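# Four arms bridge the well and rest the block centrally

## Task

Place the wooden block so that it rests with its centre over the middle of the square well (scene x = 0, y = 0), which has nothing under it but the floor. No single wooden stick is long enough to span the well, so build a support with the sticks and desk edges; the block and sticks may overhang the opening. Use as many of the four arms as you like. The arrangement must stay in place by itself, because anything that holds only while a robot grips or props it does not count. At the end every gripper must have released and every arm must be moved away.

## Robot and tools

Setup. Four identical i2rt Big YAM arms, named arm1, arm2, arm3 and arm4, are each fixed to a desk around a square well centred at scene x=0, y=0, with its edges parallel to x and y. Approximate foot positions in metres, with facing direction measured counter-clockwise from +x: arm1 (+0.22, +0.56, +0.72) facing -90; arm2 (-0.52, +0.50, +0.72) facing -90; arm3 (-0.22, -0.56, +0.72) facing +90; arm4 (+0.52, -0.50, +0.72) facing +90. Each arm has six revolute joints, a two-finger gripper and a wrist camera. The hand reaches roughly 1.0 m out from the joint-1 axis. Joints move at different speeds, so the path between two postures can curve widely.

Frame. A single scene frame is used for everything. Its origin is on the floor and +z points up. The 'hand' is the midpoint between the fingertips. The hand's z axis runs along the fingers, and the fingers open and close along its y axis.

Joints. All targets are absolute values, never offsets. Ranges, with the tolerance for counting as arrived:
- joint1_rad: -2.879 to 2.879 (±0.045). Rotates the whole arm about its foot. Positive is counter-clockwise seen from above. At 0 the arm extends in the direction its foot faces.
- joint2_rad: 0 to 3.141 (±0.14). Shoulder. At 0 the upper arm lies roughly level and points backward. Increasing it lifts the upper arm and then carries it forward.
- joint3_rad: 0 to 3.019 (±0.09). Elbow. At 0 the forearm is folded back onto the upper arm. Increasing it opens the elbow.
- joint4_rad: -1.692 to 1.57 (±0.055). Hand pitch. Positive tilts the fingers up.
- joint5_rad: -1.57 to 1.57 (±0.03). Sideways hand swing. Positive goes toward the arm's right.
- joint6_rad: -2.094 to 2.094 (±0.035). Hand roll. Positive is clockwise when viewed from behind the hand.
- gripper_m: 0 to 0.093 metres (±0.003). This is the fingertip gap. Each finger pad squeezes with up to roughly 50-62 N, and some grippers give less.
With joints 1 and 6 at 0 and the hand level and pointing forward, the wrist camera sits above the hand and looks toward the fingertips.

Tools.
- execute_actions(actions, cameras). actions is a list with either one action or none. The action is an object keyed by robot name. Each robot entry holds 'joints', a map from joint name to absolute target (radians for joints, metres for gripper_m). You may list any subset of joints and robots. All commanded motions start at the same moment and may finish at different times. Joints or robots you leave out can still be driving toward earlier targets. cameras is optional and picks from arm1_cam_wrist, arm2_cam_wrist, arm3_cam_wrist, arm4_cam_wrist, cam_high or 'all'. Omitting it, passing null or passing ['all'] returns every camera, and [] returns none. An unknown key, an unknown camera or an out-of-range number rejects the whole call and nothing moves. An empty actions list only reports the current state and images.
- wait(seconds): 0 to 10. It commands nothing new and returns state and images like an empty action.
- zoom_image(camera, region): region is [x0, y0, x1, y1] in pixels of that camera's most recent full image. The origin is the top-left corner, and the region can be at most 504x504. All images are 504x504.
- finished_scene(scene): ends the current scene after the last command has been held. It cannot be undone.

Results. Each result shows joint_positions for every arm, joint torques (raw drive output in joint order without the gripper, which is offset, scaled and noisy, so it is not clean contact data), and a 'pictures' line giving the camera order of the images. joint_status reports how each commanded motion ended:
- 'off_target' means the joint stopped short and may still be pushing.
- 'contact_stop' means the joint holds where it stopped.
- 'time_out' means it may keep a nearby target and continue pushing. on_its_own will name it, and 'held at' there is the target, not the actual position.
- 'not_followed' means a self- or inter-arm clearance check refused the arm's joint targets, usually with a 'cause:' line. The gripper part is still done. The arm may retry those targets later.
- 'limit_stop_at_motor_heat' appears after an overheat.
MOTOR HOT warns at 85 °C. An OVER-TEMPERATURE FAULT at 100 °C makes the arm go limp and drop what it holds.

Cameras. cam_high is fixed in the room, about 2.0 m up near (0.25, 0.01), looking down over the well. Calibration (pinhole plus radial model, K, D, T_world_to_cam) is given for all cameras. Fixed-camera pose may be off by a few degrees and millimetres. Wrist-camera poses come from joint readings, so their error can be larger.

Cautions. The arm does not stop when it meets resistance and can press hard. To relieve a stalled joint, command its reported position; a tiny change near the current value may not move it. Sustained pushing or holding a load heats motors. A held load sags when a joint times out. Never let two robots press or strike each other, because the clearance check can react late and ignores fingers, gripper housings and cameras. Don't knock or drop sticks or the block out of the work area. Avoid slips, slams and drops. Loose objects may occasionally get a small push from outside. Before finishing, open the grippers, back the arms away, and confirm in the images that the block stays centred on its own.

Each tool is called after "Call:" by a JSON object that holds its "api" and its "payload".

## Session

I'll start by checking the current state and camera views.

Call:
{"api": "execute_actions", "payload": {"actions": []}}

Scene clock: 0.00 s.
Joint torques (N m, as the arm reports them, + toward a larger angle): no reading
arm1.joint_positions: joint1_rad=-0.288 joint2_rad=+0.596 joint3_rad=+1.327 joint4_rad=-1.362 joint5_rad=+0.093 joint6_rad=-0.485 gripper_m=+0.094
arm1.joint_status: not commanded
arm1.hand: x=+0.1271 y=+0.3474 z=+1.2537 quat_wxyz=(-0.141, -0.587, -0.671, +0.430) (m; scene frame)
arm2.joint_positions: joint1_rad=+0.266 joint2_rad=+0.609 joint3_rad=+1.399 joint4_rad=-1.203 joint5_rad=-0.110 joint6_rad=-0.504 gripper_m=+0.095
arm2.joint_status: not commanded
arm2.hand: x=-0.4490 y=+0.2606 z=+1.3840 quat_wxyz=(-0.362, -0.319, -0.776, +0.406) (m; scene frame)
arm3.joint_positions: joint1_rad=+0.152 joint2_rad=+0.537 joint3_rad=+1.385 joint4_rad=-1.334 joint5_rad=+0.243 joint6_rad=+0.304 gripper_m=+0.094
arm3.joint_status: not commanded
arm3.hand: x=-0.2151 y=-0.3601 z=+1.2837 quat_wxyz=(-0.351, +0.522, -0.673, -0.389) (m; scene frame)
arm4.joint_positions: joint1_rad=+0.160 joint2_rad=+0.573 joint3_rad=+1.397 joint4_rad=-1.360 joint5_rad=-0.184 joint6_rad=+0.023 gripper_m=+0.094
arm4.joint_status: not commanded
arm4.hand: x=+0.4626 y=-0.2947 z=+1.2902 quat_wxyz=(-0.254, +0.677, -0.542, -0.428) (m; scene frame)
pictures: arm1_cam_wrist, arm2_cam_wrist, arm3_cam_wrist, arm4_cam_wrist, cam_high
Images, in order (width x height): arm1_cam_wrist 504x504, arm2_cam_wrist 504x504, arm3_cam_wrist 504x504, arm4_cam_wrist 504x504, cam_high 504x504.

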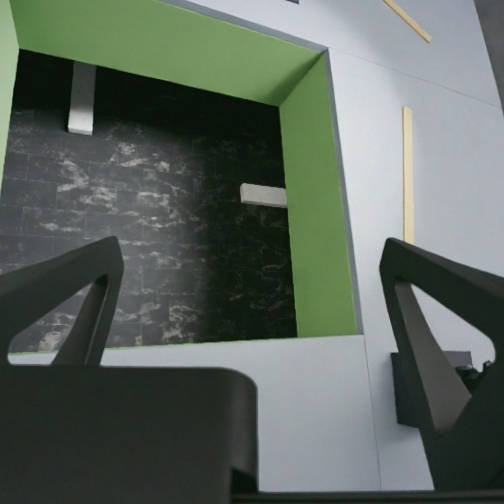

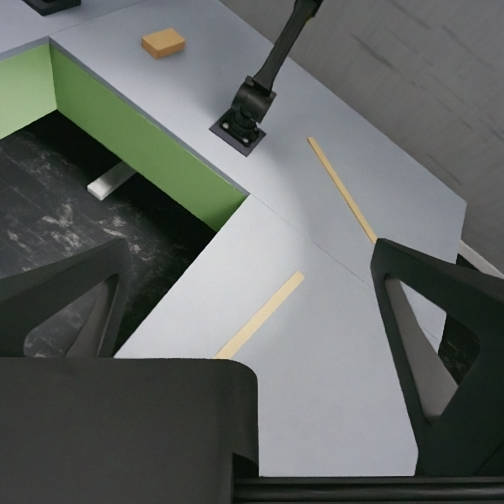

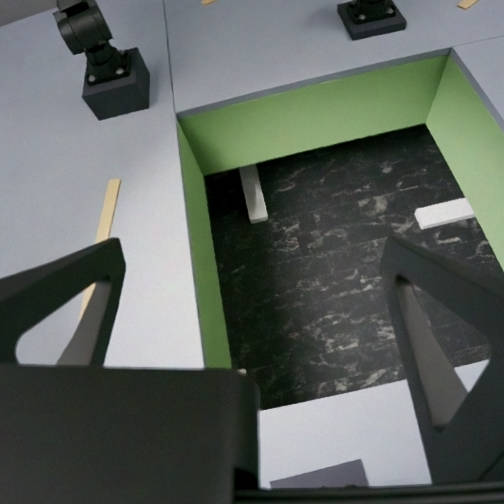

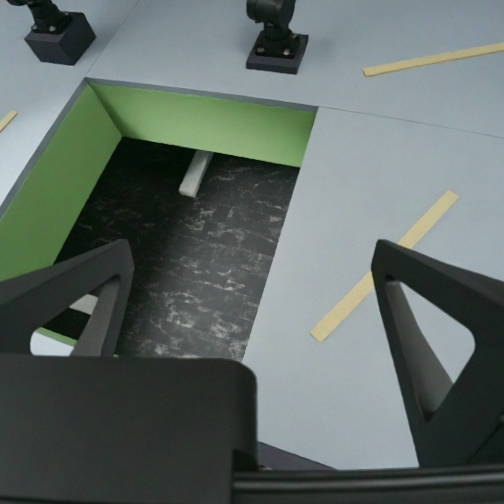

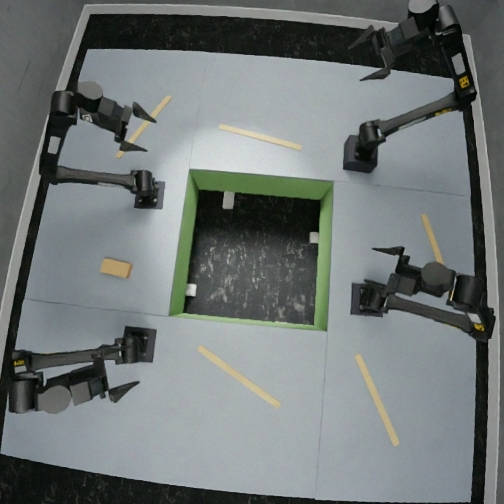

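Call:
{"api": "zoom_image", "payload": {"camera": "cam_high", "region": [80, 80, 340, 340]}}

Call:
{"api": "zoom_image", "payload": {"camera": "cam_high", "region": [160, 200, 460, 460]}}

Region (80, 80, 340, 340) of cam_high's 504x504 image, scaled by 1.938, with more detail than that image has.

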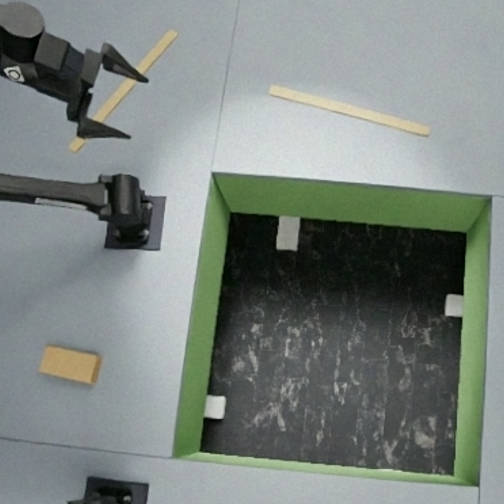

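Region (160, 200, 460, 460) of cam_high's 504x504 image, scaled by 1.680, with more detail than that image has; it fills the top 437 rows of this view, and the rest is white.

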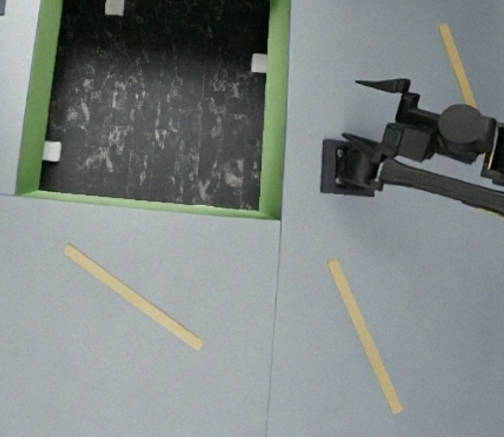

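Call:
{"api": "execute_actions", "payload": {"actions": [{"arm1": {"joints": {"joint4_rad": -0.4}}, "arm2": {"joints": {"joint3_rad": 2.0}}, "arm3": {"joints": {"joint2_rad": 1.2}}, "arm4": {"joints": {"joint5_rad": 0.8}}}], "cameras": []}}

Scene clock: 7.93 s.
Joint torques (N m, as the arm reports them, + toward a larger angle): arm1=[-0.27  1.12  8.56  2.53 -0.02 -0.06] | arm2=[-0.12  8.04  4.08  2.22  0.04  0.13] | arm3=[ 0.34 -9.08 11.39  0.92  0.2   0.1 ] | arm4=[-0.12  3.61  7.49  1.54  0.36  0.1 ]
arm1.joint_positions: joint1_rad=-0.288 joint2_rad=+0.596 joint3_rad=+1.327 joint4_rad=-0.415 joint5_rad=+0.093 joint6_rad=-0.485 gripper_m=+0.094
arm1.joint_status: all done
arm1.hand: x=+0.1137 y=+0.3144 z=+1.4744 quat_wxyz=(-0.289, -0.408, -0.425, +0.755) (m; scene frame)
arm2.joint_positions: joint1_rad=+0.266 joint2_rad=+0.606 joint3_rad=+1.999 joint4_rad=-1.203 joint5_rad=-0.110 joint6_rad=-0.504 gripper_m=+0.095
arm2.joint_status: all done
arm2.hand: x=-0.4885 y=+0.4397 z=+1.6341 quat_wxyz=(-0.487, -0.226, -0.600, +0.593) (m; scene frame)
arm3.joint_positions: joint1_rad=+0.152 joint2_rad=+1.216 joint3_rad=+1.385 joint4_rad=-1.334 joint5_rad=+0.243 joint6_rad=+0.304 gripper_m=+0.094
arm3.joint_status: all done
arm3.hand: x=-0.2604 y=-0.1353 z=+1.0797 quat_wxyz=(-0.205, +0.632, -0.739, -0.112) (m; scene frame)
arm4.joint_positions: joint1_rad=+0.160 joint2_rad=+0.573 joint3_rad=+1.397 joint4_rad=-1.360 joint5_rad=+0.797 joint6_rad=+0.023 gripper_m=+0.094
arm4.joint_status: all done
arm4.hand: x=+0.6215 y=-0.3141 z=+1.3143 quat_wxyz=(-0.549, +0.473, -0.677, -0.130) (m; scene frame)
pictures: none
No camera images: the call's "cameras" was empty. Leave "cameras" out to get every camera's image.

Call:
{"api": "execute_actions", "payload": {"actions": [{"arm1": {"joints": {"joint1_rad": 1.692, "joint2_rad": 1.594, "joint3_rad": 1.021, "joint4_rad": -0.998, "joint5_rad": 0.0, "joint6_rad": -0.392, "gripper_m": 0.07}}, "arm2": {"joints": {"joint1_rad": -0.096, "joint2_rad": 1.970, "joint3_rad": 1.371, "joint4_rad": -0.971, "joint5_rad": 0.0, "joint6_rad": 0.052, "gripper_m": 0.07}}, "arm3": {"joints": {"joint1_rad": 1.879, "joint2_rad": 1.463, "joint3_rad": 0.921, "joint4_rad": -1.029, "joint5_rad": 0.0, "joint6_rad": 0.858, "gripper_m": 0.07}}, "arm4": {"joints": {"joint1_rad": -0.134, "joint2_rad": 1.630, "joint3_rad": 1.077, "joint4_rad": -1.017, "joint5_rad": 0.0, "joint6_rad": 0.384, "gripper_m": 0.07}}}]}}

Scene clock: 17.97 s.
Joint torques (N m, as the arm reports them, + toward a larger angle): arm1=[ -0.78 -13.5    7.11   0.33  -0.02   0.01] | arm2=[ -1.1  -19.24  11.31   0.35   0.08   0.22] | arm3=[ -0.06 -10.8    7.46   0.28   0.09   0.21] | arm4=[ -0.19 -11.03   6.66   0.77  -0.17   0.19]
arm1.joint_positions: joint1_rad=+1.698 joint2_rad=+1.594 joint3_rad=+1.018 joint4_rad=-0.989 joint5_rad=-0.001 joint6_rad=-0.402 gripper_m=+0.070
arm1.joint_status: all done
arm1.hand: x=+0.6337 y=+0.6093 z=+0.8043 quat_wxyz=(-0.010, +0.257, -0.966, +0.003) (m; scene frame)
arm2.joint_positions: joint1_rad=-0.091 joint2_rad=+1.944 joint3_rad=+1.344 joint4_rad=-0.969 joint5_rad=-0.002 joint6_rad=+0.041 gripper_m=+0.070
arm2.joint_status: all done
arm2.hand: x=-0.5960 y=-0.0333 z=+0.8020 quat_wxyz=(+0.003, -0.769, -0.640, -0.003) (m; scene frame)
arm3.joint_positions: joint1_rad=+1.884 joint2_rad=+1.485 joint3_rad=+0.921 joint4_rad=-1.036 joint5_rad=+0.000 joint6_rad=+0.845 gripper_m=+0.070
arm3.joint_status: all done
arm3.hand: x=-0.5658 y=-0.6915 z=+0.7902 quat_wxyz=(-0.009, +0.971, -0.240, +0.012) (m; scene frame)
arm4.joint_positions: joint1_rad=-0.133 joint2_rad=+1.626 joint3_rad=+1.073 joint4_rad=-1.033 joint5_rad=+0.003 joint6_rad=+0.372 gripper_m=+0.070
arm4.joint_status: all done
arm4.hand: x=+0.5858 y=-0.0731 z=+0.7974 quat_wxyz=(+0.007, +0.501, -0.866, +0.008) (m; scene frame)
pictures: arm1_cam_wrist, arm2_cam_wrist, arm3_cam_wrist, arm4_cam_wrist, cam_high
camera_calibration (this result's frames):
arm1_cam_wrist: T_world_to_cam=[[0.501791, -0.864987, 0.00188376, 0.208003], [-0.713674, -0.41278, 0.565935, 0.251225], [-0.488749, -0.285325, -0.824448, 1.27297], [0, 0, 0, 1]] pos_world=[0.697083, 0.646832, 0.906932]
arm2_cam_wrist: T_world_to_cam=[[-0.983376, 0.181511, -0.00508341, -0.574159], [0.145184, 0.802763, 0.578354, -0.344728], [0.109058, 0.568001, -0.81577, 0.856639], [0, 0, 0, 1]] pos_world=[-0.607989, -0.10562, 0.895277]
arm3_cam_wrist: T_world_to_cam=[[0.457526, 0.889001, 0.018636, 0.860464], [0.707157, -0.376486, 0.598487, -0.328554], [0.539072, -0.260645, -0.800915, 0.878154], [0, 0, 0, 1]] pos_world=[-0.634734, -0.659763, 0.883927]
arm4_cam_wrist: T_world_to_cam=[[0.868606, -0.495475, -0.00537575, -0.537567], [-0.397628, -0.703465, 0.589092, -0.279905], [-0.295662, -0.509551, -0.808048, 0.907792], [0, 0, 0, 1]] pos_world=[0.624035, -0.000687801, 0.895539]
Images, in order (width x height): arm1_cam_wrist 504x504, arm2_cam_wrist 504x504, arm3_cam_wrist 504x504, arm4_cam_wrist 504x504, cam_high 504x504.

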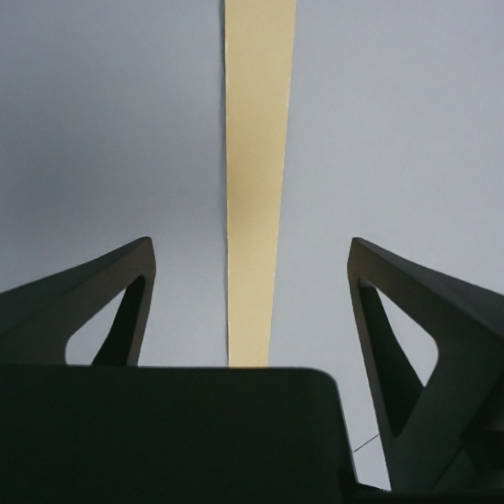

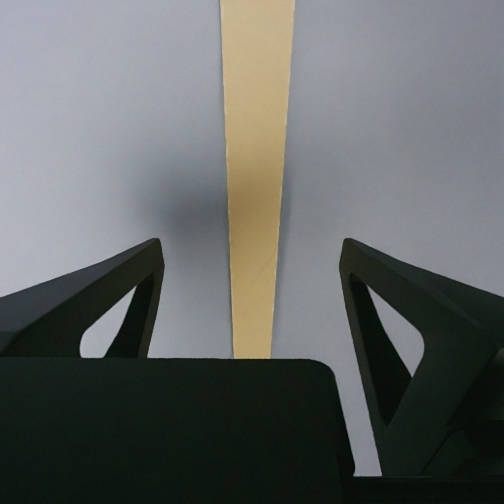

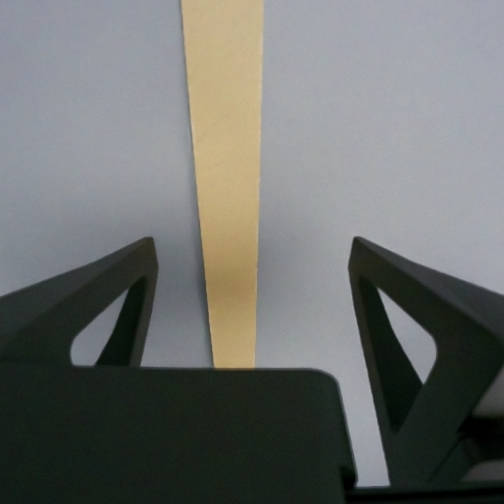

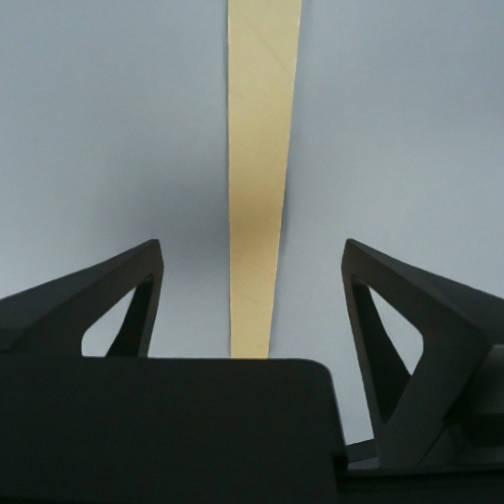

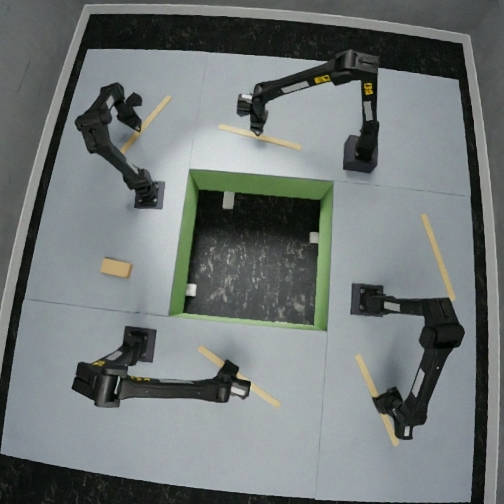

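Call:
{"api": "execute_actions", "payload": {"actions": [{"arm1": {"joints": {"joint2_rad": 1.710, "joint3_rad": 0.957, "joint4_rad": -0.818}}, "arm2": {"joints": {"joint2_rad": 2.074, "joint3_rad": 1.365, "joint4_rad": -0.862}}, "arm3": {"joints": {"joint1_rad": 1.904, "joint2_rad": 1.561, "joint3_rad": 0.870, "joint4_rad": -0.860, "joint6_rad": 0.883}}, "arm4": {"joints": {"joint2_rad": 1.733, "joint3_rad": 1.032, "joint4_rad": -0.870}}}], "cameras": ["arm1_cam_wrist", "arm2_cam_wrist", "arm3_cam_wrist", "arm4_cam_wrist"]}}

Scene clock: 20.73 s.
Joint torques (N m, as the arm reports them, + toward a larger angle): arm1=[ -0.75 -14.65   6.06   0.97  -0.02   0.01] | arm2=[ -0.75 -20.9    9.89   0.87   0.13   0.21] | arm3=[ 0.83 -9.7   7.07  0.58  0.1   0.21] | arm4=[ -0.09 -12.34   5.9    0.77  -0.18   0.19]
arm1.joint_positions: joint1_rad=+1.698 joint2_rad=+1.716 joint3_rad=+0.956 joint4_rad=-0.828 joint5_rad=-0.001 joint6_rad=-0.402 gripper_m=+0.070
arm1.joint_status: all done
arm1.hand: x=+0.6310 y=+0.6087 z=+0.7370 quat_wxyz=(+0.001, +0.257, -0.966, +0.001) (m; scene frame)
arm2.joint_positions: joint1_rad=-0.091 joint2_rad=+2.058 joint3_rad=+1.344 joint4_rad=-0.876 joint5_rad=-0.002 joint6_rad=+0.041 gripper_m=+0.070
arm2.joint_status: all done
arm2.hand: x=-0.5966 y=-0.0367 z=+0.7425 quat_wxyz=(+0.010, -0.768, -0.640, -0.011) (m; scene frame)
arm3.joint_positions: joint1_rad=+1.898 joint2_rad=+1.562 joint3_rad=+0.866 joint4_rad=-0.874 joint5_rad=+0.000 joint6_rad=+0.870 gripper_m=+0.070
arm3.joint_status: all done
arm3.hand: x=-0.5708 y=-0.6989 z=+0.7456 quat_wxyz=(+0.000, +0.970, -0.245, -0.001) (m; scene frame)
arm4.joint_positions: joint1_rad=-0.133 joint2_rad=+1.735 joint3_rad=+1.027 joint4_rad=-0.886 joint5_rad=+0.003 joint6_rad=+0.372 gripper_m=+0.070
arm4.joint_status: all done
arm4.hand: x=+0.5860 y=-0.0702 z=+0.7377 quat_wxyz=(+0.010, +0.501, -0.865, +0.011) (m; scene frame)
pictures: arm1_cam_wrist, arm2_cam_wrist, arm3_cam_wrist, arm4_cam_wrist
camera_calibration (this result's frames):
arm1_cam_wrist: T_world_to_cam=[[0.501652, -0.865041, -0.00704053, 0.215661], [-0.700874, -0.411193, 0.582834, 0.265671], [-0.507071, -0.287446, -0.81256, 1.22005], [0, 0, 0, 1]] pos_world=[0.696664, 0.646494, 0.838037]
arm2_cam_wrist: T_world_to_cam=[[-0.98335, 0.181672, -0.00418445, -0.575135], [0.143436, 0.790114, 0.595942, -0.322042], [0.111572, 0.585419, -0.803017, 0.802779], [0, 0, 0, 1]] pos_world=[-0.608935, -0.111026, 0.834156]
arm3_cam_wrist: T_world_to_cam=[[0.467495, 0.883985, -0.00434009, 0.889507], [0.720097, -0.377966, 0.581895, -0.282372], [0.512746, -0.275158, -0.813252, 0.827272], [0, 0, 0, 1]] pos_world=[-0.636685, -0.665407, 0.840952]
arm4_cam_wrist: T_world_to_cam=[[0.868621, -0.495471, -0.00221679, -0.538926], [-0.396822, -0.698342, 0.595694, -0.247594], [-0.296697, -0.516553, -0.803209, 0.857574], [0, 0, 0, 1]] pos_world=[0.624311, 0.00305475, 0.835107]
Images, in order (width x height): arm1_cam_wrist 504x504, arm2_cam_wrist 504x504, arm3_cam_wrist 504x504, arm4_cam_wrist 504x504.

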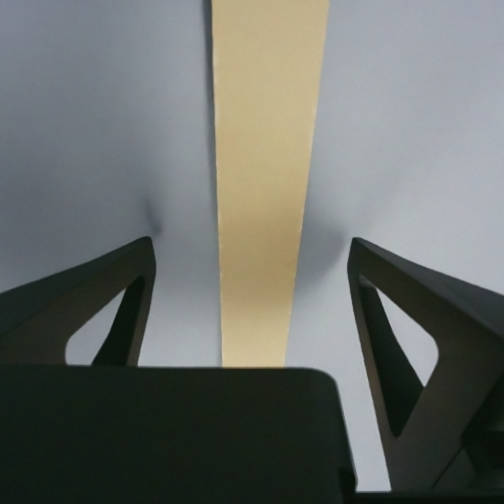

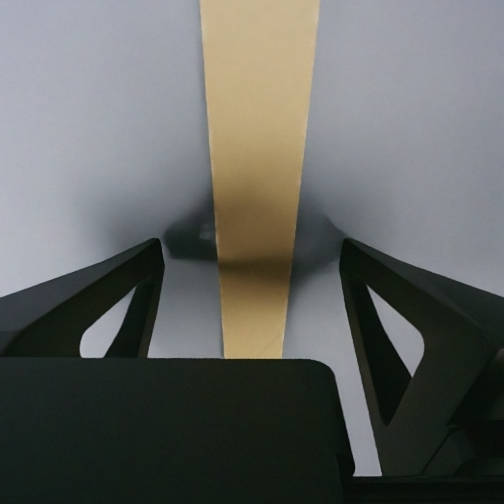

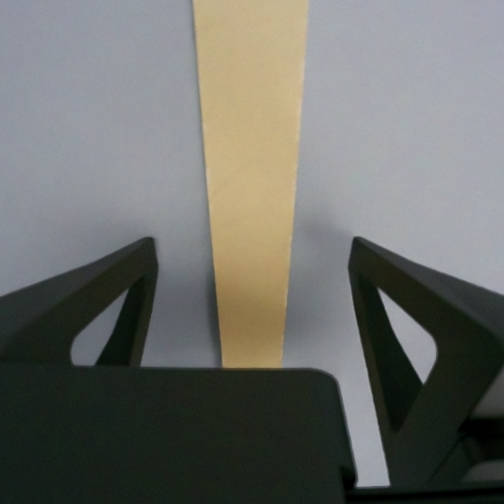

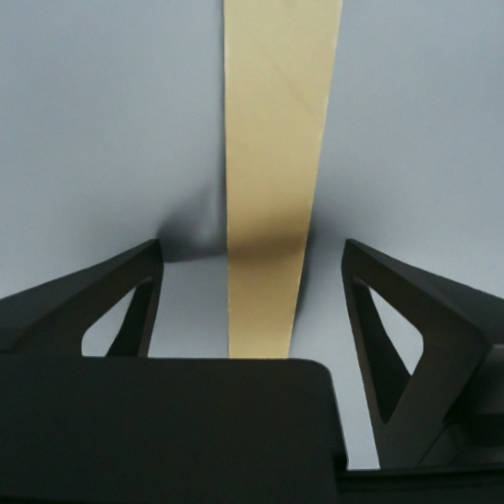

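Call:
{"api": "execute_actions", "payload": {"actions": [{"arm1": {"joints": {"joint2_rad": 1.738, "joint4_rad": -0.772}}, "arm2": {"joints": {"joint2_rad": 2.105, "joint4_rad": -0.812}}, "arm3": {"joints": {"joint2_rad": 1.610, "joint4_rad": -0.806}}, "arm4": {"joints": {"joint2_rad": 1.761, "joint4_rad": -0.820}}}], "cameras": ["arm1_cam_wrist", "arm2_cam_wrist", "arm3_cam_wrist", "arm4_cam_wrist"]}}

Scene clock: 21.93 s.
Joint torques (N m, as the arm reports them, + toward a larger angle): arm1=[ -0.75 -12.6    6.11   1.11  -0.02   0.01] | arm2=[ -0.82 -18.3   10.03   1.14   0.12   0.19] | arm3=[ 0.79 -8.24  7.03  0.63  0.1   0.2 ] | arm4=[ -0.09 -10.31   5.96   0.89  -0.14   0.19]
arm1.joint_positions: joint1_rad=+1.698 joint2_rad=+1.718 joint3_rad=+0.956 joint4_rad=-0.782 joint5_rad=-0.001 joint6_rad=-0.402 gripper_m=+0.070
arm1.joint_status: all done
arm1.hand: x=+0.6417 y=+0.6099 z=+0.7361 quat_wxyz=(-0.020, +0.257, -0.966, +0.005) (m; scene frame)
arm2.joint_positions: joint1_rad=-0.091 joint2_rad=+2.063 joint3_rad=+1.344 joint4_rad=-0.827 joint5_rad=-0.002 joint6_rad=+0.041 gripper_m=+0.070
arm2.joint_status: all done
arm2.hand: x=-0.5982 y=-0.0476 z=+0.7396 quat_wxyz=(-0.004, -0.769, -0.640, +0.005) (m; scene frame)
arm3.joint_positions: joint1_rad=+1.898 joint2_rad=+1.586 joint3_rad=+0.866 joint4_rad=-0.819 joint5_rad=+0.000 joint6_rad=+0.871 gripper_m=+0.070
arm3.joint_status: all done
arm3.hand: x=-0.5806 y=-0.7027 z=+0.7369 quat_wxyz=(+0.008, +0.969, -0.245, -0.013) (m; scene frame)
arm4.joint_positions: joint1_rad=-0.133 joint2_rad=+1.739 joint3_rad=+1.027 joint4_rad=-0.838 joint5_rad=+0.002 joint6_rad=+0.372 gripper_m=+0.070
arm4.joint_status: all done
arm4.hand: x=+0.5875 y=-0.0588 z=+0.7361 quat_wxyz=(-0.004, +0.501, -0.866, -0.006) (m; scene frame)
pictures: arm1_cam_wrist, arm2_cam_wrist, arm3_cam_wrist, arm4_cam_wrist
camera_calibration (this result's frames):
arm1_cam_wrist: T_world_to_cam=[[0.501745, -0.864959, 0.00990146, 0.198794], [-0.724847, -0.414167, 0.55051, 0.3152], [-0.472068, -0.283393, -0.83477, 1.21655], [0, 0, 0, 1]] pos_world=[0.703022, 0.647256, 0.840049]
arm2_cam_wrist: T_world_to_cam=[[-0.983405, 0.181327, -0.00599428, -0.573409], [0.146906, 0.815243, 0.560177, -0.281736], [0.106462, 0.55, -0.828351, 0.821006], [0, 0, 0, 1]] pos_world=[-0.609911, -0.117895, 0.834466]
arm3_cam_wrist: T_world_to_cam=[[0.46803, 0.883302, -0.0269383, 0.913901], [0.735573, -0.372497, 0.565844, -0.247087], [0.489777, -0.284647, -0.824072, 0.812144], [0, 0, 0, 1]] pos_world=[-0.643751, -0.668116, 0.833697]
arm4_cam_wrist: T_world_to_cam=[[0.868576, -0.495186, -0.0191319, -0.522183], [-0.400436, -0.724078, 0.561571, -0.212405], [-0.291935, -0.480106, -0.827208, 0.879673], [0, 0, 0, 1]] pos_world=[0.625309, 0.00996113, 0.836962]
Images, in order (width x height): arm1_cam_wrist 504x504, arm2_cam_wrist 504x504, arm3_cam_wrist 504x504, arm4_cam_wrist 504x504.

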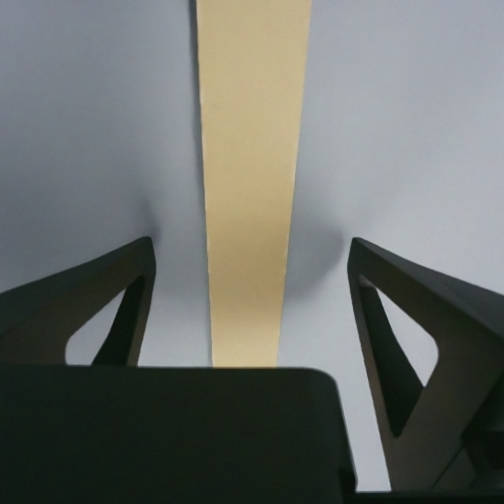

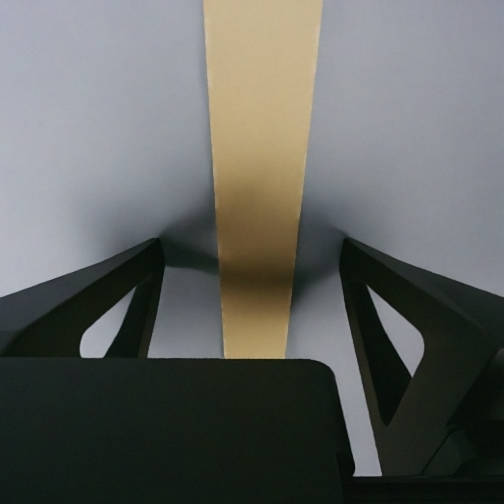

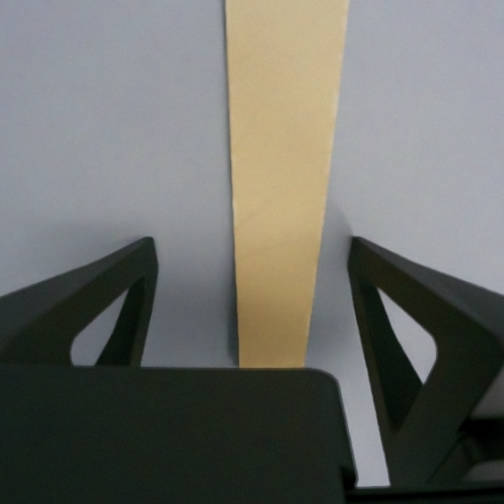

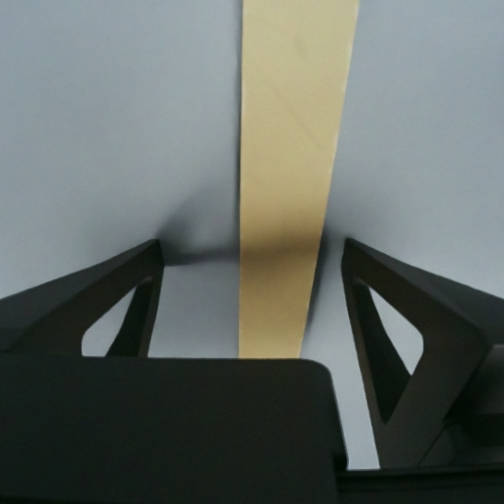

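Call:
{"api": "execute_actions", "payload": {"actions": [{"arm1": {"joints": {"joint2_rad": 1.763}}, "arm2": {"joints": {"joint2_rad": 2.130}}, "arm3": {"joints": {"joint2_rad": 1.638}}, "arm4": {"joints": {"joint2_rad": 1.786}}}], "cameras": ["arm1_cam_wrist", "arm3_cam_wrist"]}}

Scene clock: 23.20 s.
Joint torques (N m, as the arm reports them, + toward a larger angle): arm1=[ -0.69 -11.91   6.02   1.     0.03   0.  ] | arm2=[ -1.19 -16.82  10.02   1.42   0.01   0.15] | arm3=[ 0.83 -6.31  7.02  0.64  0.1   0.19] | arm4=[-0.03 -8.67  5.98  0.86 -0.12  0.18]
arm1.joint_positions: joint1_rad=+1.697 joint2_rad=+1.733 joint3_rad=+0.956 joint4_rad=-0.780 joint5_rad=-0.002 joint6_rad=-0.401 gripper_m=+0.070
arm1.joint_status: all done
arm1.hand: x=+0.6402 y=+0.6098 z=+0.7302 quat_wxyz=(-0.014, +0.256, -0.966, +0.003) (m; scene frame)
arm2.joint_positions: joint1_rad=-0.091 joint2_rad=+2.064 joint3_rad=+1.344 joint4_rad=-0.827 joint5_rad=-0.002 joint6_rad=+0.043 gripper_m=+0.070
arm2.joint_status: all done
arm2.hand: x=-0.5982 y=-0.0474 z=+0.7389 quat_wxyz=(-0.004, -0.769, -0.639, +0.005) (m; scene frame)
arm3.joint_positions: joint1_rad=+1.898 joint2_rad=+1.587 joint3_rad=+0.866 joint4_rad=-0.819 joint5_rad=+0.000 joint6_rad=+0.871 gripper_m=+0.070
arm3.joint_status: all done
arm3.hand: x=-0.5804 y=-0.7027 z=+0.7365 quat_wxyz=(+0.008, +0.969, -0.245, -0.012) (m; scene frame)
arm4.joint_positions: joint1_rad=-0.133 joint2_rad=+1.740 joint3_rad=+1.027 joint4_rad=-0.838 joint5_rad=+0.002 joint6_rad=+0.372 gripper_m=+0.070
arm4.joint_status: all done
arm4.hand: x=+0.5874 y=-0.0590 z=+0.7355 quat_wxyz=(-0.003, +0.501, -0.866, -0.006) (m; scene frame)
pictures: arm1_cam_wrist, arm3_cam_wrist
camera_calibration (this result's frames):
arm1_cam_wrist: T_world_to_cam=[[0.50084, -0.865532, 0.003637, 0.20502], [-0.718493, -0.413406, 0.559342, 0.306326], [-0.482625, -0.282754, -0.828929, 1.21301], [0, 0, 0, 1]] pos_world=[0.70284, 0.647072, 0.833413]
arm3_cam_wrist: T_world_to_cam=[[0.46806, 0.883312, -0.0260695, 0.913169], [0.734969, -0.372735, 0.566471, -0.247904], [0.490653, -0.284302, -0.82367, 0.812203], [0, 0, 0, 1]] pos_world=[-0.643726, -0.668105, 0.833223]
Images, in order (width x height): arm1_cam_wrist 504x504, arm3_cam_wrist 504x504.

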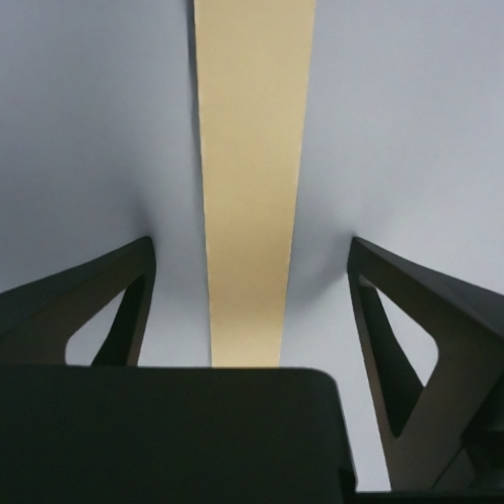

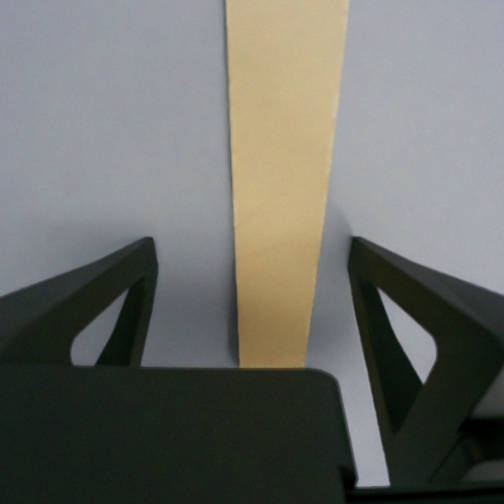

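Call:
{"api": "execute_actions", "payload": {"actions": [{"arm1": {"joints": {"joint2_rad": 1.750, "gripper_m": 0.01}}, "arm2": {"joints": {"joint2_rad": 2.095, "gripper_m": 0.01}}, "arm3": {"joints": {"joint2_rad": 1.605, "gripper_m": 0.01}}, "arm4": {"joints": {"joint2_rad": 1.757, "gripper_m": 0.01}}}], "cameras": ["arm1_cam_wrist", "arm2_cam_wrist", "arm3_cam_wrist", "arm4_cam_wrist"]}}

Scene clock: 24.37 s.
Joint torques (N m, as the arm reports them, + toward a larger angle): arm1=[ -0.71 -13.     6.03   0.97   0.1   -0.01] | arm2=[ -0.52 -19.22   9.93   1.36  -0.06   0.15] | arm3=[ 0.62 -8.7   7.04  0.36  0.2   0.19] | arm4=[ -0.01 -10.99   5.96   0.73   0.06   0.17]
arm1.joint_positions: joint1_rad=+1.697 joint2_rad=+1.733 joint3_rad=+0.956 joint4_rad=-0.779 joint5_rad=-0.004 joint6_rad=-0.400 gripper_m=+0.027
arm1.joint_status: gripper_m off_target (ended at +0.027, target +0.010); the others done
arm1.hand: x=+0.6404 y=+0.6101 z=+0.7302 quat_wxyz=(-0.014, +0.256, -0.967, +0.002) (m; scene frame)
arm2.joint_positions: joint1_rad=-0.092 joint2_rad=+2.065 joint3_rad=+1.344 joint4_rad=-0.826 joint5_rad=+0.002 joint6_rad=+0.043 gripper_m=+0.027
arm2.joint_status: gripper_m off_target (ended at +0.027, target +0.010); the others done
arm2.hand: x=-0.5990 y=-0.0476 z=+0.7388 quat_wxyz=(-0.003, -0.769, -0.639, +0.007) (m; scene frame)
arm3.joint_positions: joint1_rad=+1.900 joint2_rad=+1.587 joint3_rad=+0.866 joint4_rad=-0.812 joint5_rad=-0.003 joint6_rad=+0.872 gripper_m=+0.027
arm3.joint_status: gripper_m off_target (ended at +0.027, target +0.010); the others done
arm3.hand: x=-0.5816 y=-0.7046 z=+0.7366 quat_wxyz=(+0.011, +0.969, -0.245, -0.015) (m; scene frame)
arm4.joint_positions: joint1_rad=-0.133 joint2_rad=+1.740 joint3_rad=+1.027 joint4_rad=-0.834 joint5_rad=-0.003 joint6_rad=+0.374 gripper_m=+0.027
arm4.joint_status: gripper_m off_target (ended at +0.027, target +0.010); the others done
arm4.hand: x=+0.5868 y=-0.0579 z=+0.7355 quat_wxyz=(-0.002, +0.500, -0.866, -0.009) (m; scene frame)
pictures: arm1_cam_wrist, arm2_cam_wrist, arm3_cam_wrist, arm4_cam_wrist
camera_calibration (this result's frames):
arm1_cam_wrist: T_world_to_cam=[[0.500548, -0.865705, 0.0025283, 0.206288], [-0.718955, -0.414067, 0.558258, 0.308043], [-0.48224, -0.281253, -0.829663, 1.21254], [0, 0, 0, 1]] pos_world=[0.702949, 0.647166, 0.833514]
arm2_cam_wrist: T_world_to_cam=[[-0.982922, 0.184008, -0.00221213, -0.576658], [0.151225, 0.814542, 0.560047, -0.278554], [0.104855, 0.550148, -0.828458, 0.819527], [0, 0, 0, 1]] pos_world=[-0.610617, -0.117858, 0.833671]
arm3_cam_wrist: T_world_to_cam=[[0.466451, 0.883919, -0.0333227, 0.920239], [0.738821, -0.368614, 0.564152, -0.240945], [0.486382, -0.287769, -0.824998, 0.808325], [0, 0, 0, 1]] pos_world=[-0.644386, -0.669622, 0.833461]
arm4_cam_wrist: T_world_to_cam=[[0.867563, -0.496711, -0.0247431, -0.516468], [-0.399226, -0.725237, 0.560936, -0.21197], [-0.296568, -0.47677, -0.827489, 0.882515], [0, 0, 0, 1]] pos_world=[0.62517, 0.0104926, 0.836394]
Images, in order (width x height): arm1_cam_wrist 504x504, arm2_cam_wrist 504x504, arm3_cam_wrist 504x504, arm4_cam_wrist 504x504.

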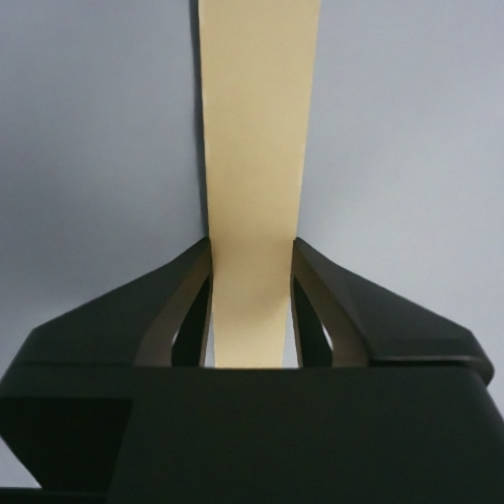

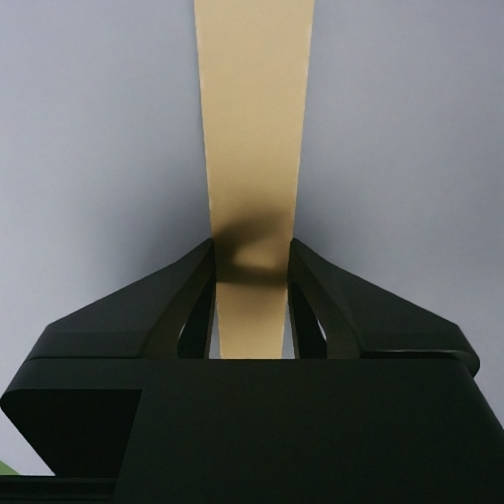

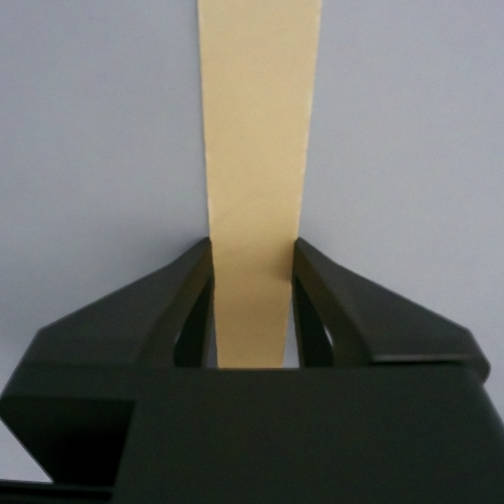

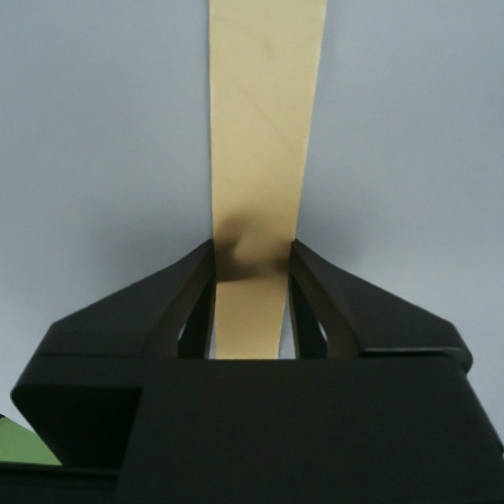

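Call:
{"api": "execute_actions", "payload": {"actions": [], "cameras": ["cam_high"]}}

Call:
{"api": "zoom_image", "payload": {"camera": "cam_high", "region": [90, 70, 350, 200]}}

Call:
{"api": "zoom_image", "payload": {"camera": "cam_high", "region": [160, 300, 420, 460]}}

Scene clock: 28.33 s.
Joint torques (N m, as the arm reports them, + toward a larger angle): arm1=[ -0.71 -12.96   6.03   0.94   0.1    0.  ] | arm2=[ -0.95 -19.98  10.05   1.34  -0.07   0.18] | arm3=[ 0.65 -8.66  7.04  0.35  0.2   0.19] | arm4=[ -0.24 -10.73   6.     0.78   0.07   0.17]
arm1.joint_positions: joint1_rad=+1.697 joint2_rad=+1.733 joint3_rad=+0.956 joint4_rad=-0.779 joint5_rad=-0.004 joint6_rad=-0.400 gripper_m=+0.027
arm1.joint_status: gripper_m off_target (ended at +0.027, target +0.010); the others done
arm1.hand: x=+0.6404 y=+0.6101 z=+0.7302 quat_wxyz=(-0.014, +0.256, -0.967, +0.002) (m; scene frame)
arm2.joint_positions: joint1_rad=-0.092 joint2_rad=+2.065 joint3_rad=+1.344 joint4_rad=-0.826 joint5_rad=+0.002 joint6_rad=+0.043 gripper_m=+0.027
arm2.joint_status: gripper_m off_target (ended at +0.027, target +0.010); the others done
arm2.hand: x=-0.5990 y=-0.0476 z=+0.7388 quat_wxyz=(-0.003, -0.769, -0.639, +0.007) (m; scene frame)
arm3.joint_positions: joint1_rad=+1.900 joint2_rad=+1.587 joint3_rad=+0.866 joint4_rad=-0.812 joint5_rad=-0.003 joint6_rad=+0.872 gripper_m=+0.027
arm3.joint_status: gripper_m off_target (ended at +0.027, target +0.010); the others done
arm3.hand: x=-0.5816 y=-0.7046 z=+0.7366 quat_wxyz=(+0.011, +0.969, -0.245, -0.015) (m; scene frame)
arm4.joint_positions: joint1_rad=-0.133 joint2_rad=+1.740 joint3_rad=+1.027 joint4_rad=-0.834 joint5_rad=-0.003 joint6_rad=+0.374 gripper_m=+0.027
arm4.joint_status: gripper_m off_target (ended at +0.027, target +0.010); the others done
arm4.hand: x=+0.5868 y=-0.0579 z=+0.7355 quat_wxyz=(-0.002, +0.500, -0.866, -0.009) (m; scene frame)
pictures: cam_high
Images, in order (width x height): cam_high 504x504.

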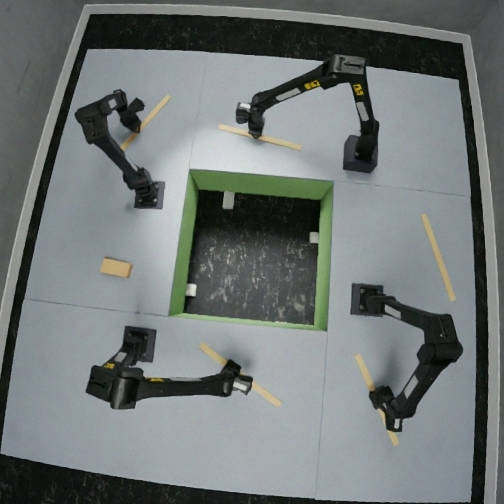

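Region (90, 70, 350, 200) of cam_high's 504x504 image, scaled by 1.938, with more detail than that image has.

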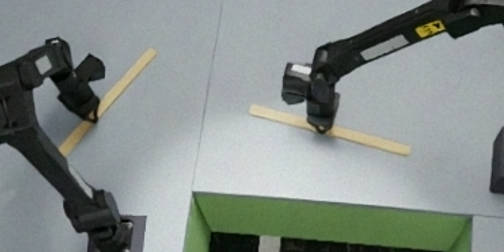

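Region (160, 300, 420, 460) of cam_high's 504x504 image, scaled by 1.938, with more detail than that image has; it fills the top 310 rows of this view, and the rest is white.

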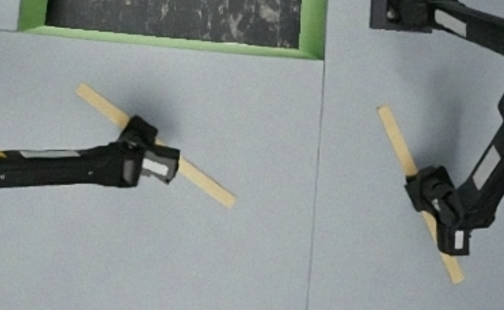

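Call:
{"api": "execute_actions", "payload": {"actions": [{"arm1": {"joints": {"joint2_rad": 1.54, "joint3_rad": 1.06, "joint4_rad": -1.08}}, "arm2": {"joints": {"joint2_rad": 1.90, "joint3_rad": 1.39, "joint4_rad": -1.05}}, "arm3": {"joints": {"joint2_rad": 1.40, "joint3_rad": 0.97, "joint4_rad": -1.12}}, "arm4": {"joints": {"joint2_rad": 1.57, "joint3_rad": 1.12, "joint4_rad": -1.10}}}]}}

Scene clock: 33.53 s.
Joint torques (N m, as the arm reports them, + toward a larger angle): arm1=[ -0.7  -11.7    9.12   0.36   0.01  -0.01] | arm2=[ -0.92 -19.38  11.32  -0.08  -0.07   0.16] | arm3=[ 0.64 -7.72 10.55 -0.42  0.17  0.19] | arm4=[-0.11 -9.75  8.25 -0.35  0.05  0.17]
arm1.joint_positions: joint1_rad=+1.697 joint2_rad=+1.528 joint3_rad=+1.031 joint4_rad=-1.072 joint5_rad=-0.002 joint6_rad=-0.400 gripper_m=+0.027
arm1.joint_status: all done
arm1.hand: x=+0.6226 y=+0.6081 z=+0.8342 quat_wxyz=(-0.008, +0.256, -0.967, +0.002) (m; scene frame)
arm2.joint_positions: joint1_rad=-0.092 joint2_rad=+1.882 joint3_rad=+1.369 joint4_rad=-1.036 joint5_rad=+0.002 joint6_rad=+0.043 gripper_m=+0.027
arm2.joint_status: all done
arm2.hand: x=-0.5970 y=-0.0356 z=+0.8423 quat_wxyz=(-0.003, -0.769, -0.639, +0.006) (m; scene frame)
arm3.joint_positions: joint1_rad=+1.900 joint2_rad=+1.390 joint3_rad=+0.939 joint4_rad=-1.108 joint5_rad=-0.002 joint6_rad=+0.872 gripper_m=+0.027
arm3.joint_status: all done
arm3.hand: x=-0.5585 y=-0.6955 z=+0.8294 quat_wxyz=(+0.003, +0.970, -0.245, -0.004) (m; scene frame)
arm4.joint_positions: joint1_rad=-0.133 joint2_rad=+1.557 joint3_rad=+1.099 joint4_rad=-1.085 joint5_rad=-0.003 joint6_rad=+0.374 gripper_m=+0.027
arm4.joint_status: all done
arm4.hand: x=+0.5854 y=-0.0703 z=+0.8349 quat_wxyz=(-0.004, +0.500, -0.866, -0.011) (m; scene frame)
pictures: arm1_cam_wrist, arm2_cam_wrist, arm3_cam_wrist, arm4_cam_wrist, cam_high
camera_calibration (this result's frames):
arm1_cam_wrist: T_world_to_cam=[[0.50047, -0.865754, -0.00050044, 0.215739], [-0.71189, -0.411855, 0.568848, 0.221795], [-0.492688, -0.284335, -0.822443, 1.29202], [0, 0, 0, 1]] pos_world=[0.686485, 0.64549, 0.936551]
arm2_cam_wrist: T_world_to_cam=[[-0.982921, 0.184013, -0.00216244, -0.576697], [0.151138, 0.813906, 0.560994, -0.347452], [0.10499, 0.551086, -0.827817, 0.898142], [0, 0, 0, 1]] pos_world=[-0.608631, -0.10604, 0.937169]
arm3_cam_wrist: T_world_to_cam=[[0.467059, 0.884129, -0.0131199, 0.888214], [0.725189, -0.374522, 0.577784, -0.330029], [0.505922, -0.279374, -0.816084, 0.885638], [0, 0, 0, 1]] pos_world=[-0.623579, -0.661474, 0.925094]
arm4_cam_wrist: T_world_to_cam=[[0.867571, -0.496597, -0.026673, -0.517334], [-0.39969, -0.728178, 0.55678, -0.273697], [-0.295918, -0.472386, -0.830232, 0.960621], [0, 0, 0, 1]] pos_world=[0.623696, -0.00242285, 0.936128]
Images, in order (width x height): arm1_cam_wrist 504x504, arm2_cam_wrist 504x504, arm3_cam_wrist 504x504, arm4_cam_wrist 504x504, cam_high 504x504.

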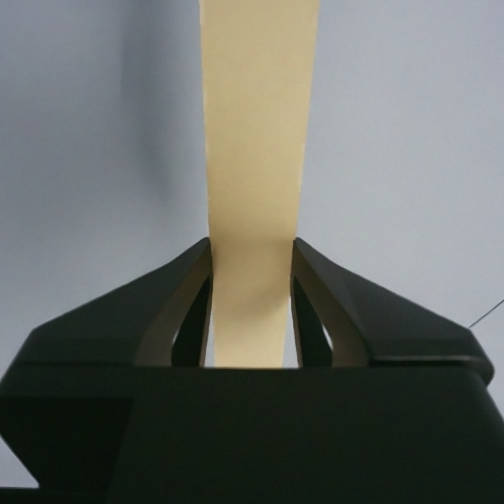

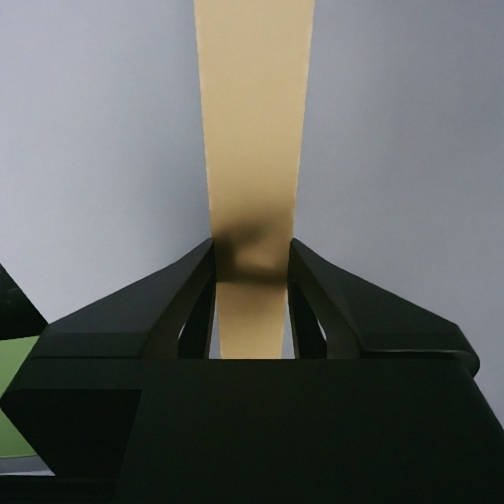

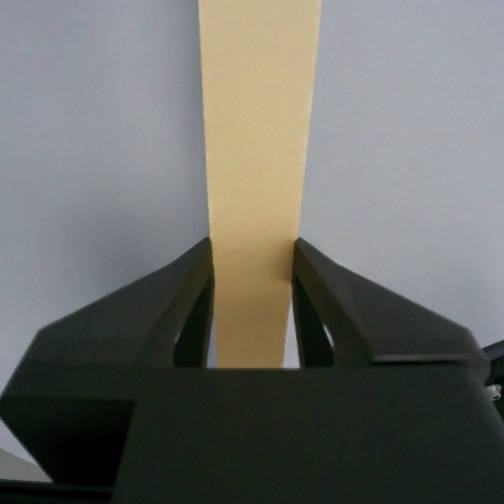

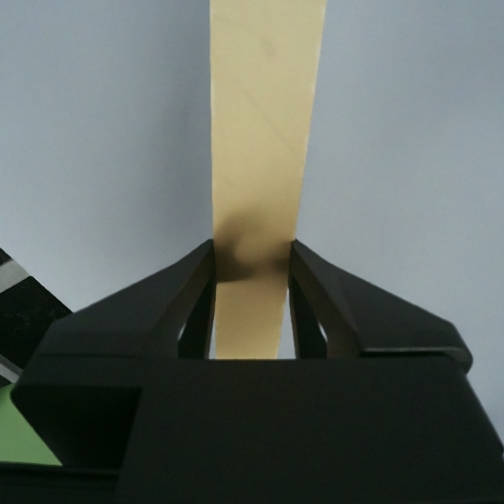

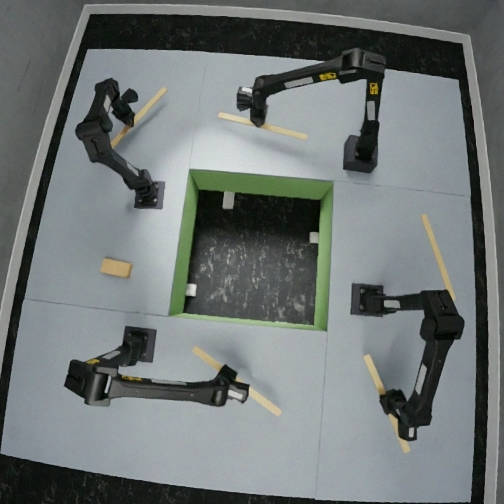

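Call:
{"api": "execute_actions", "payload": {"actions": [{"arm1": {"joints": {"joint6_rad": -1.57}}, "arm2": {"joints": {"joint1_rad": 0.658, "joint2_rad": 1.965, "joint3_rad": 1.44, "joint4_rad": -0.895, "joint5_rad": -0.192, "joint6_rad": -0.952}}, "arm3": {"joints": {"joint6_rad": 1.57}}}], "cameras": ["arm2_cam_wrist", "cam_high"]}}

Scene clock: 36.47 s.
Joint torques (N m, as the arm reports them, + toward a larger angle): arm1=[ -0.69 -11.72   9.06   0.27  -0.05  -0.21] | arm2=[ -1.01 -19.21  12.01   1.12  -0.15  -0.04] | arm3=[ 0.6  -7.88 10.58 -0.46  0.19  0.2 ] | arm4=[-0.04 -9.99  8.26 -0.28  0.06  0.17]
arm1.joint_positions: joint1_rad=+1.697 joint2_rad=+1.528 joint3_rad=+1.031 joint4_rad=-1.072 joint5_rad=-0.002 joint6_rad=-1.559 gripper_m=+0.027
arm1.joint_status: all done
arm1.hand: x=+0.6226 y=+0.6081 z=+0.8342 quat_wxyz=(-0.005, +0.743, -0.669, +0.006) (m; scene frame)
arm2.joint_positions: joint1_rad=+0.663 joint2_rad=+1.937 joint3_rad=+1.414 joint4_rad=-0.904 joint5_rad=-0.194 joint6_rad=-0.941 gripper_m=+0.027
arm2.joint_status: all done
arm2.hand: x=-0.1559 y=+0.0389 z=+0.8338 quat_wxyz=(-0.119, -0.002, -0.993, -0.003) (m; scene frame)
arm3.joint_positions: joint1_rad=+1.900 joint2_rad=+1.390 joint3_rad=+0.939 joint4_rad=-1.108 joint5_rad=-0.002 joint6_rad=+1.557 gripper_m=+0.027
arm3.joint_status: all done
arm3.hand: x=-0.5585 y=-0.6955 z=+0.8294 quat_wxyz=(+0.005, +0.831, -0.556, -0.003) (m; scene frame)
arm4.joint_positions: joint1_rad=-0.133 joint2_rad=+1.557 joint3_rad=+1.099 joint4_rad=-1.085 joint5_rad=-0.003 joint6_rad=+0.374 gripper_m=+0.027
arm4.joint_status: not commanded
arm4.hand: x=+0.5854 y=-0.0703 z=+0.8349 quat_wxyz=(-0.004, +0.500, -0.866, -0.011) (m; scene frame)
pictures: arm2_cam_wrist, cam_high
camera_calibration (this result's frames):
arm2_cam_wrist: T_world_to_cam=[[-0.0020485, -0.999908, -0.0133856, 0.051512], [-0.932606, -0.00292048, 0.360883, -0.440304], [-0.360889, 0.0132228, -0.932515, 0.83933], [0, 0, 0, 1]] pos_world=[-0.10762, 0.039123, 0.942276]
Images, in order (width x height): arm2_cam_wrist 504x504, cam_high 504x504.

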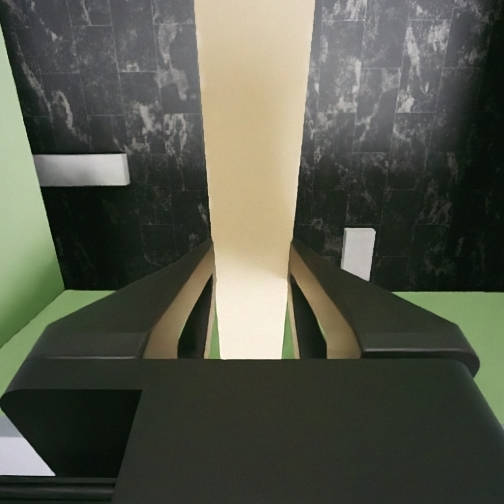

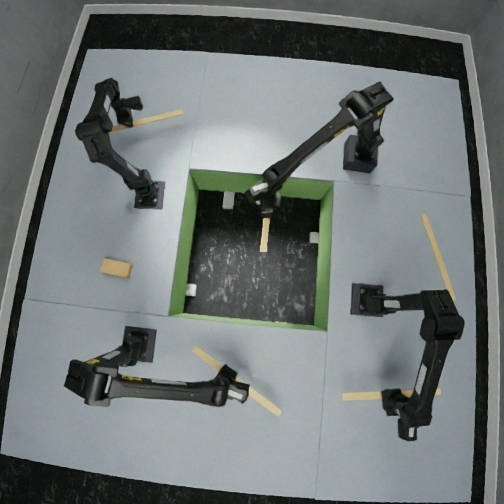

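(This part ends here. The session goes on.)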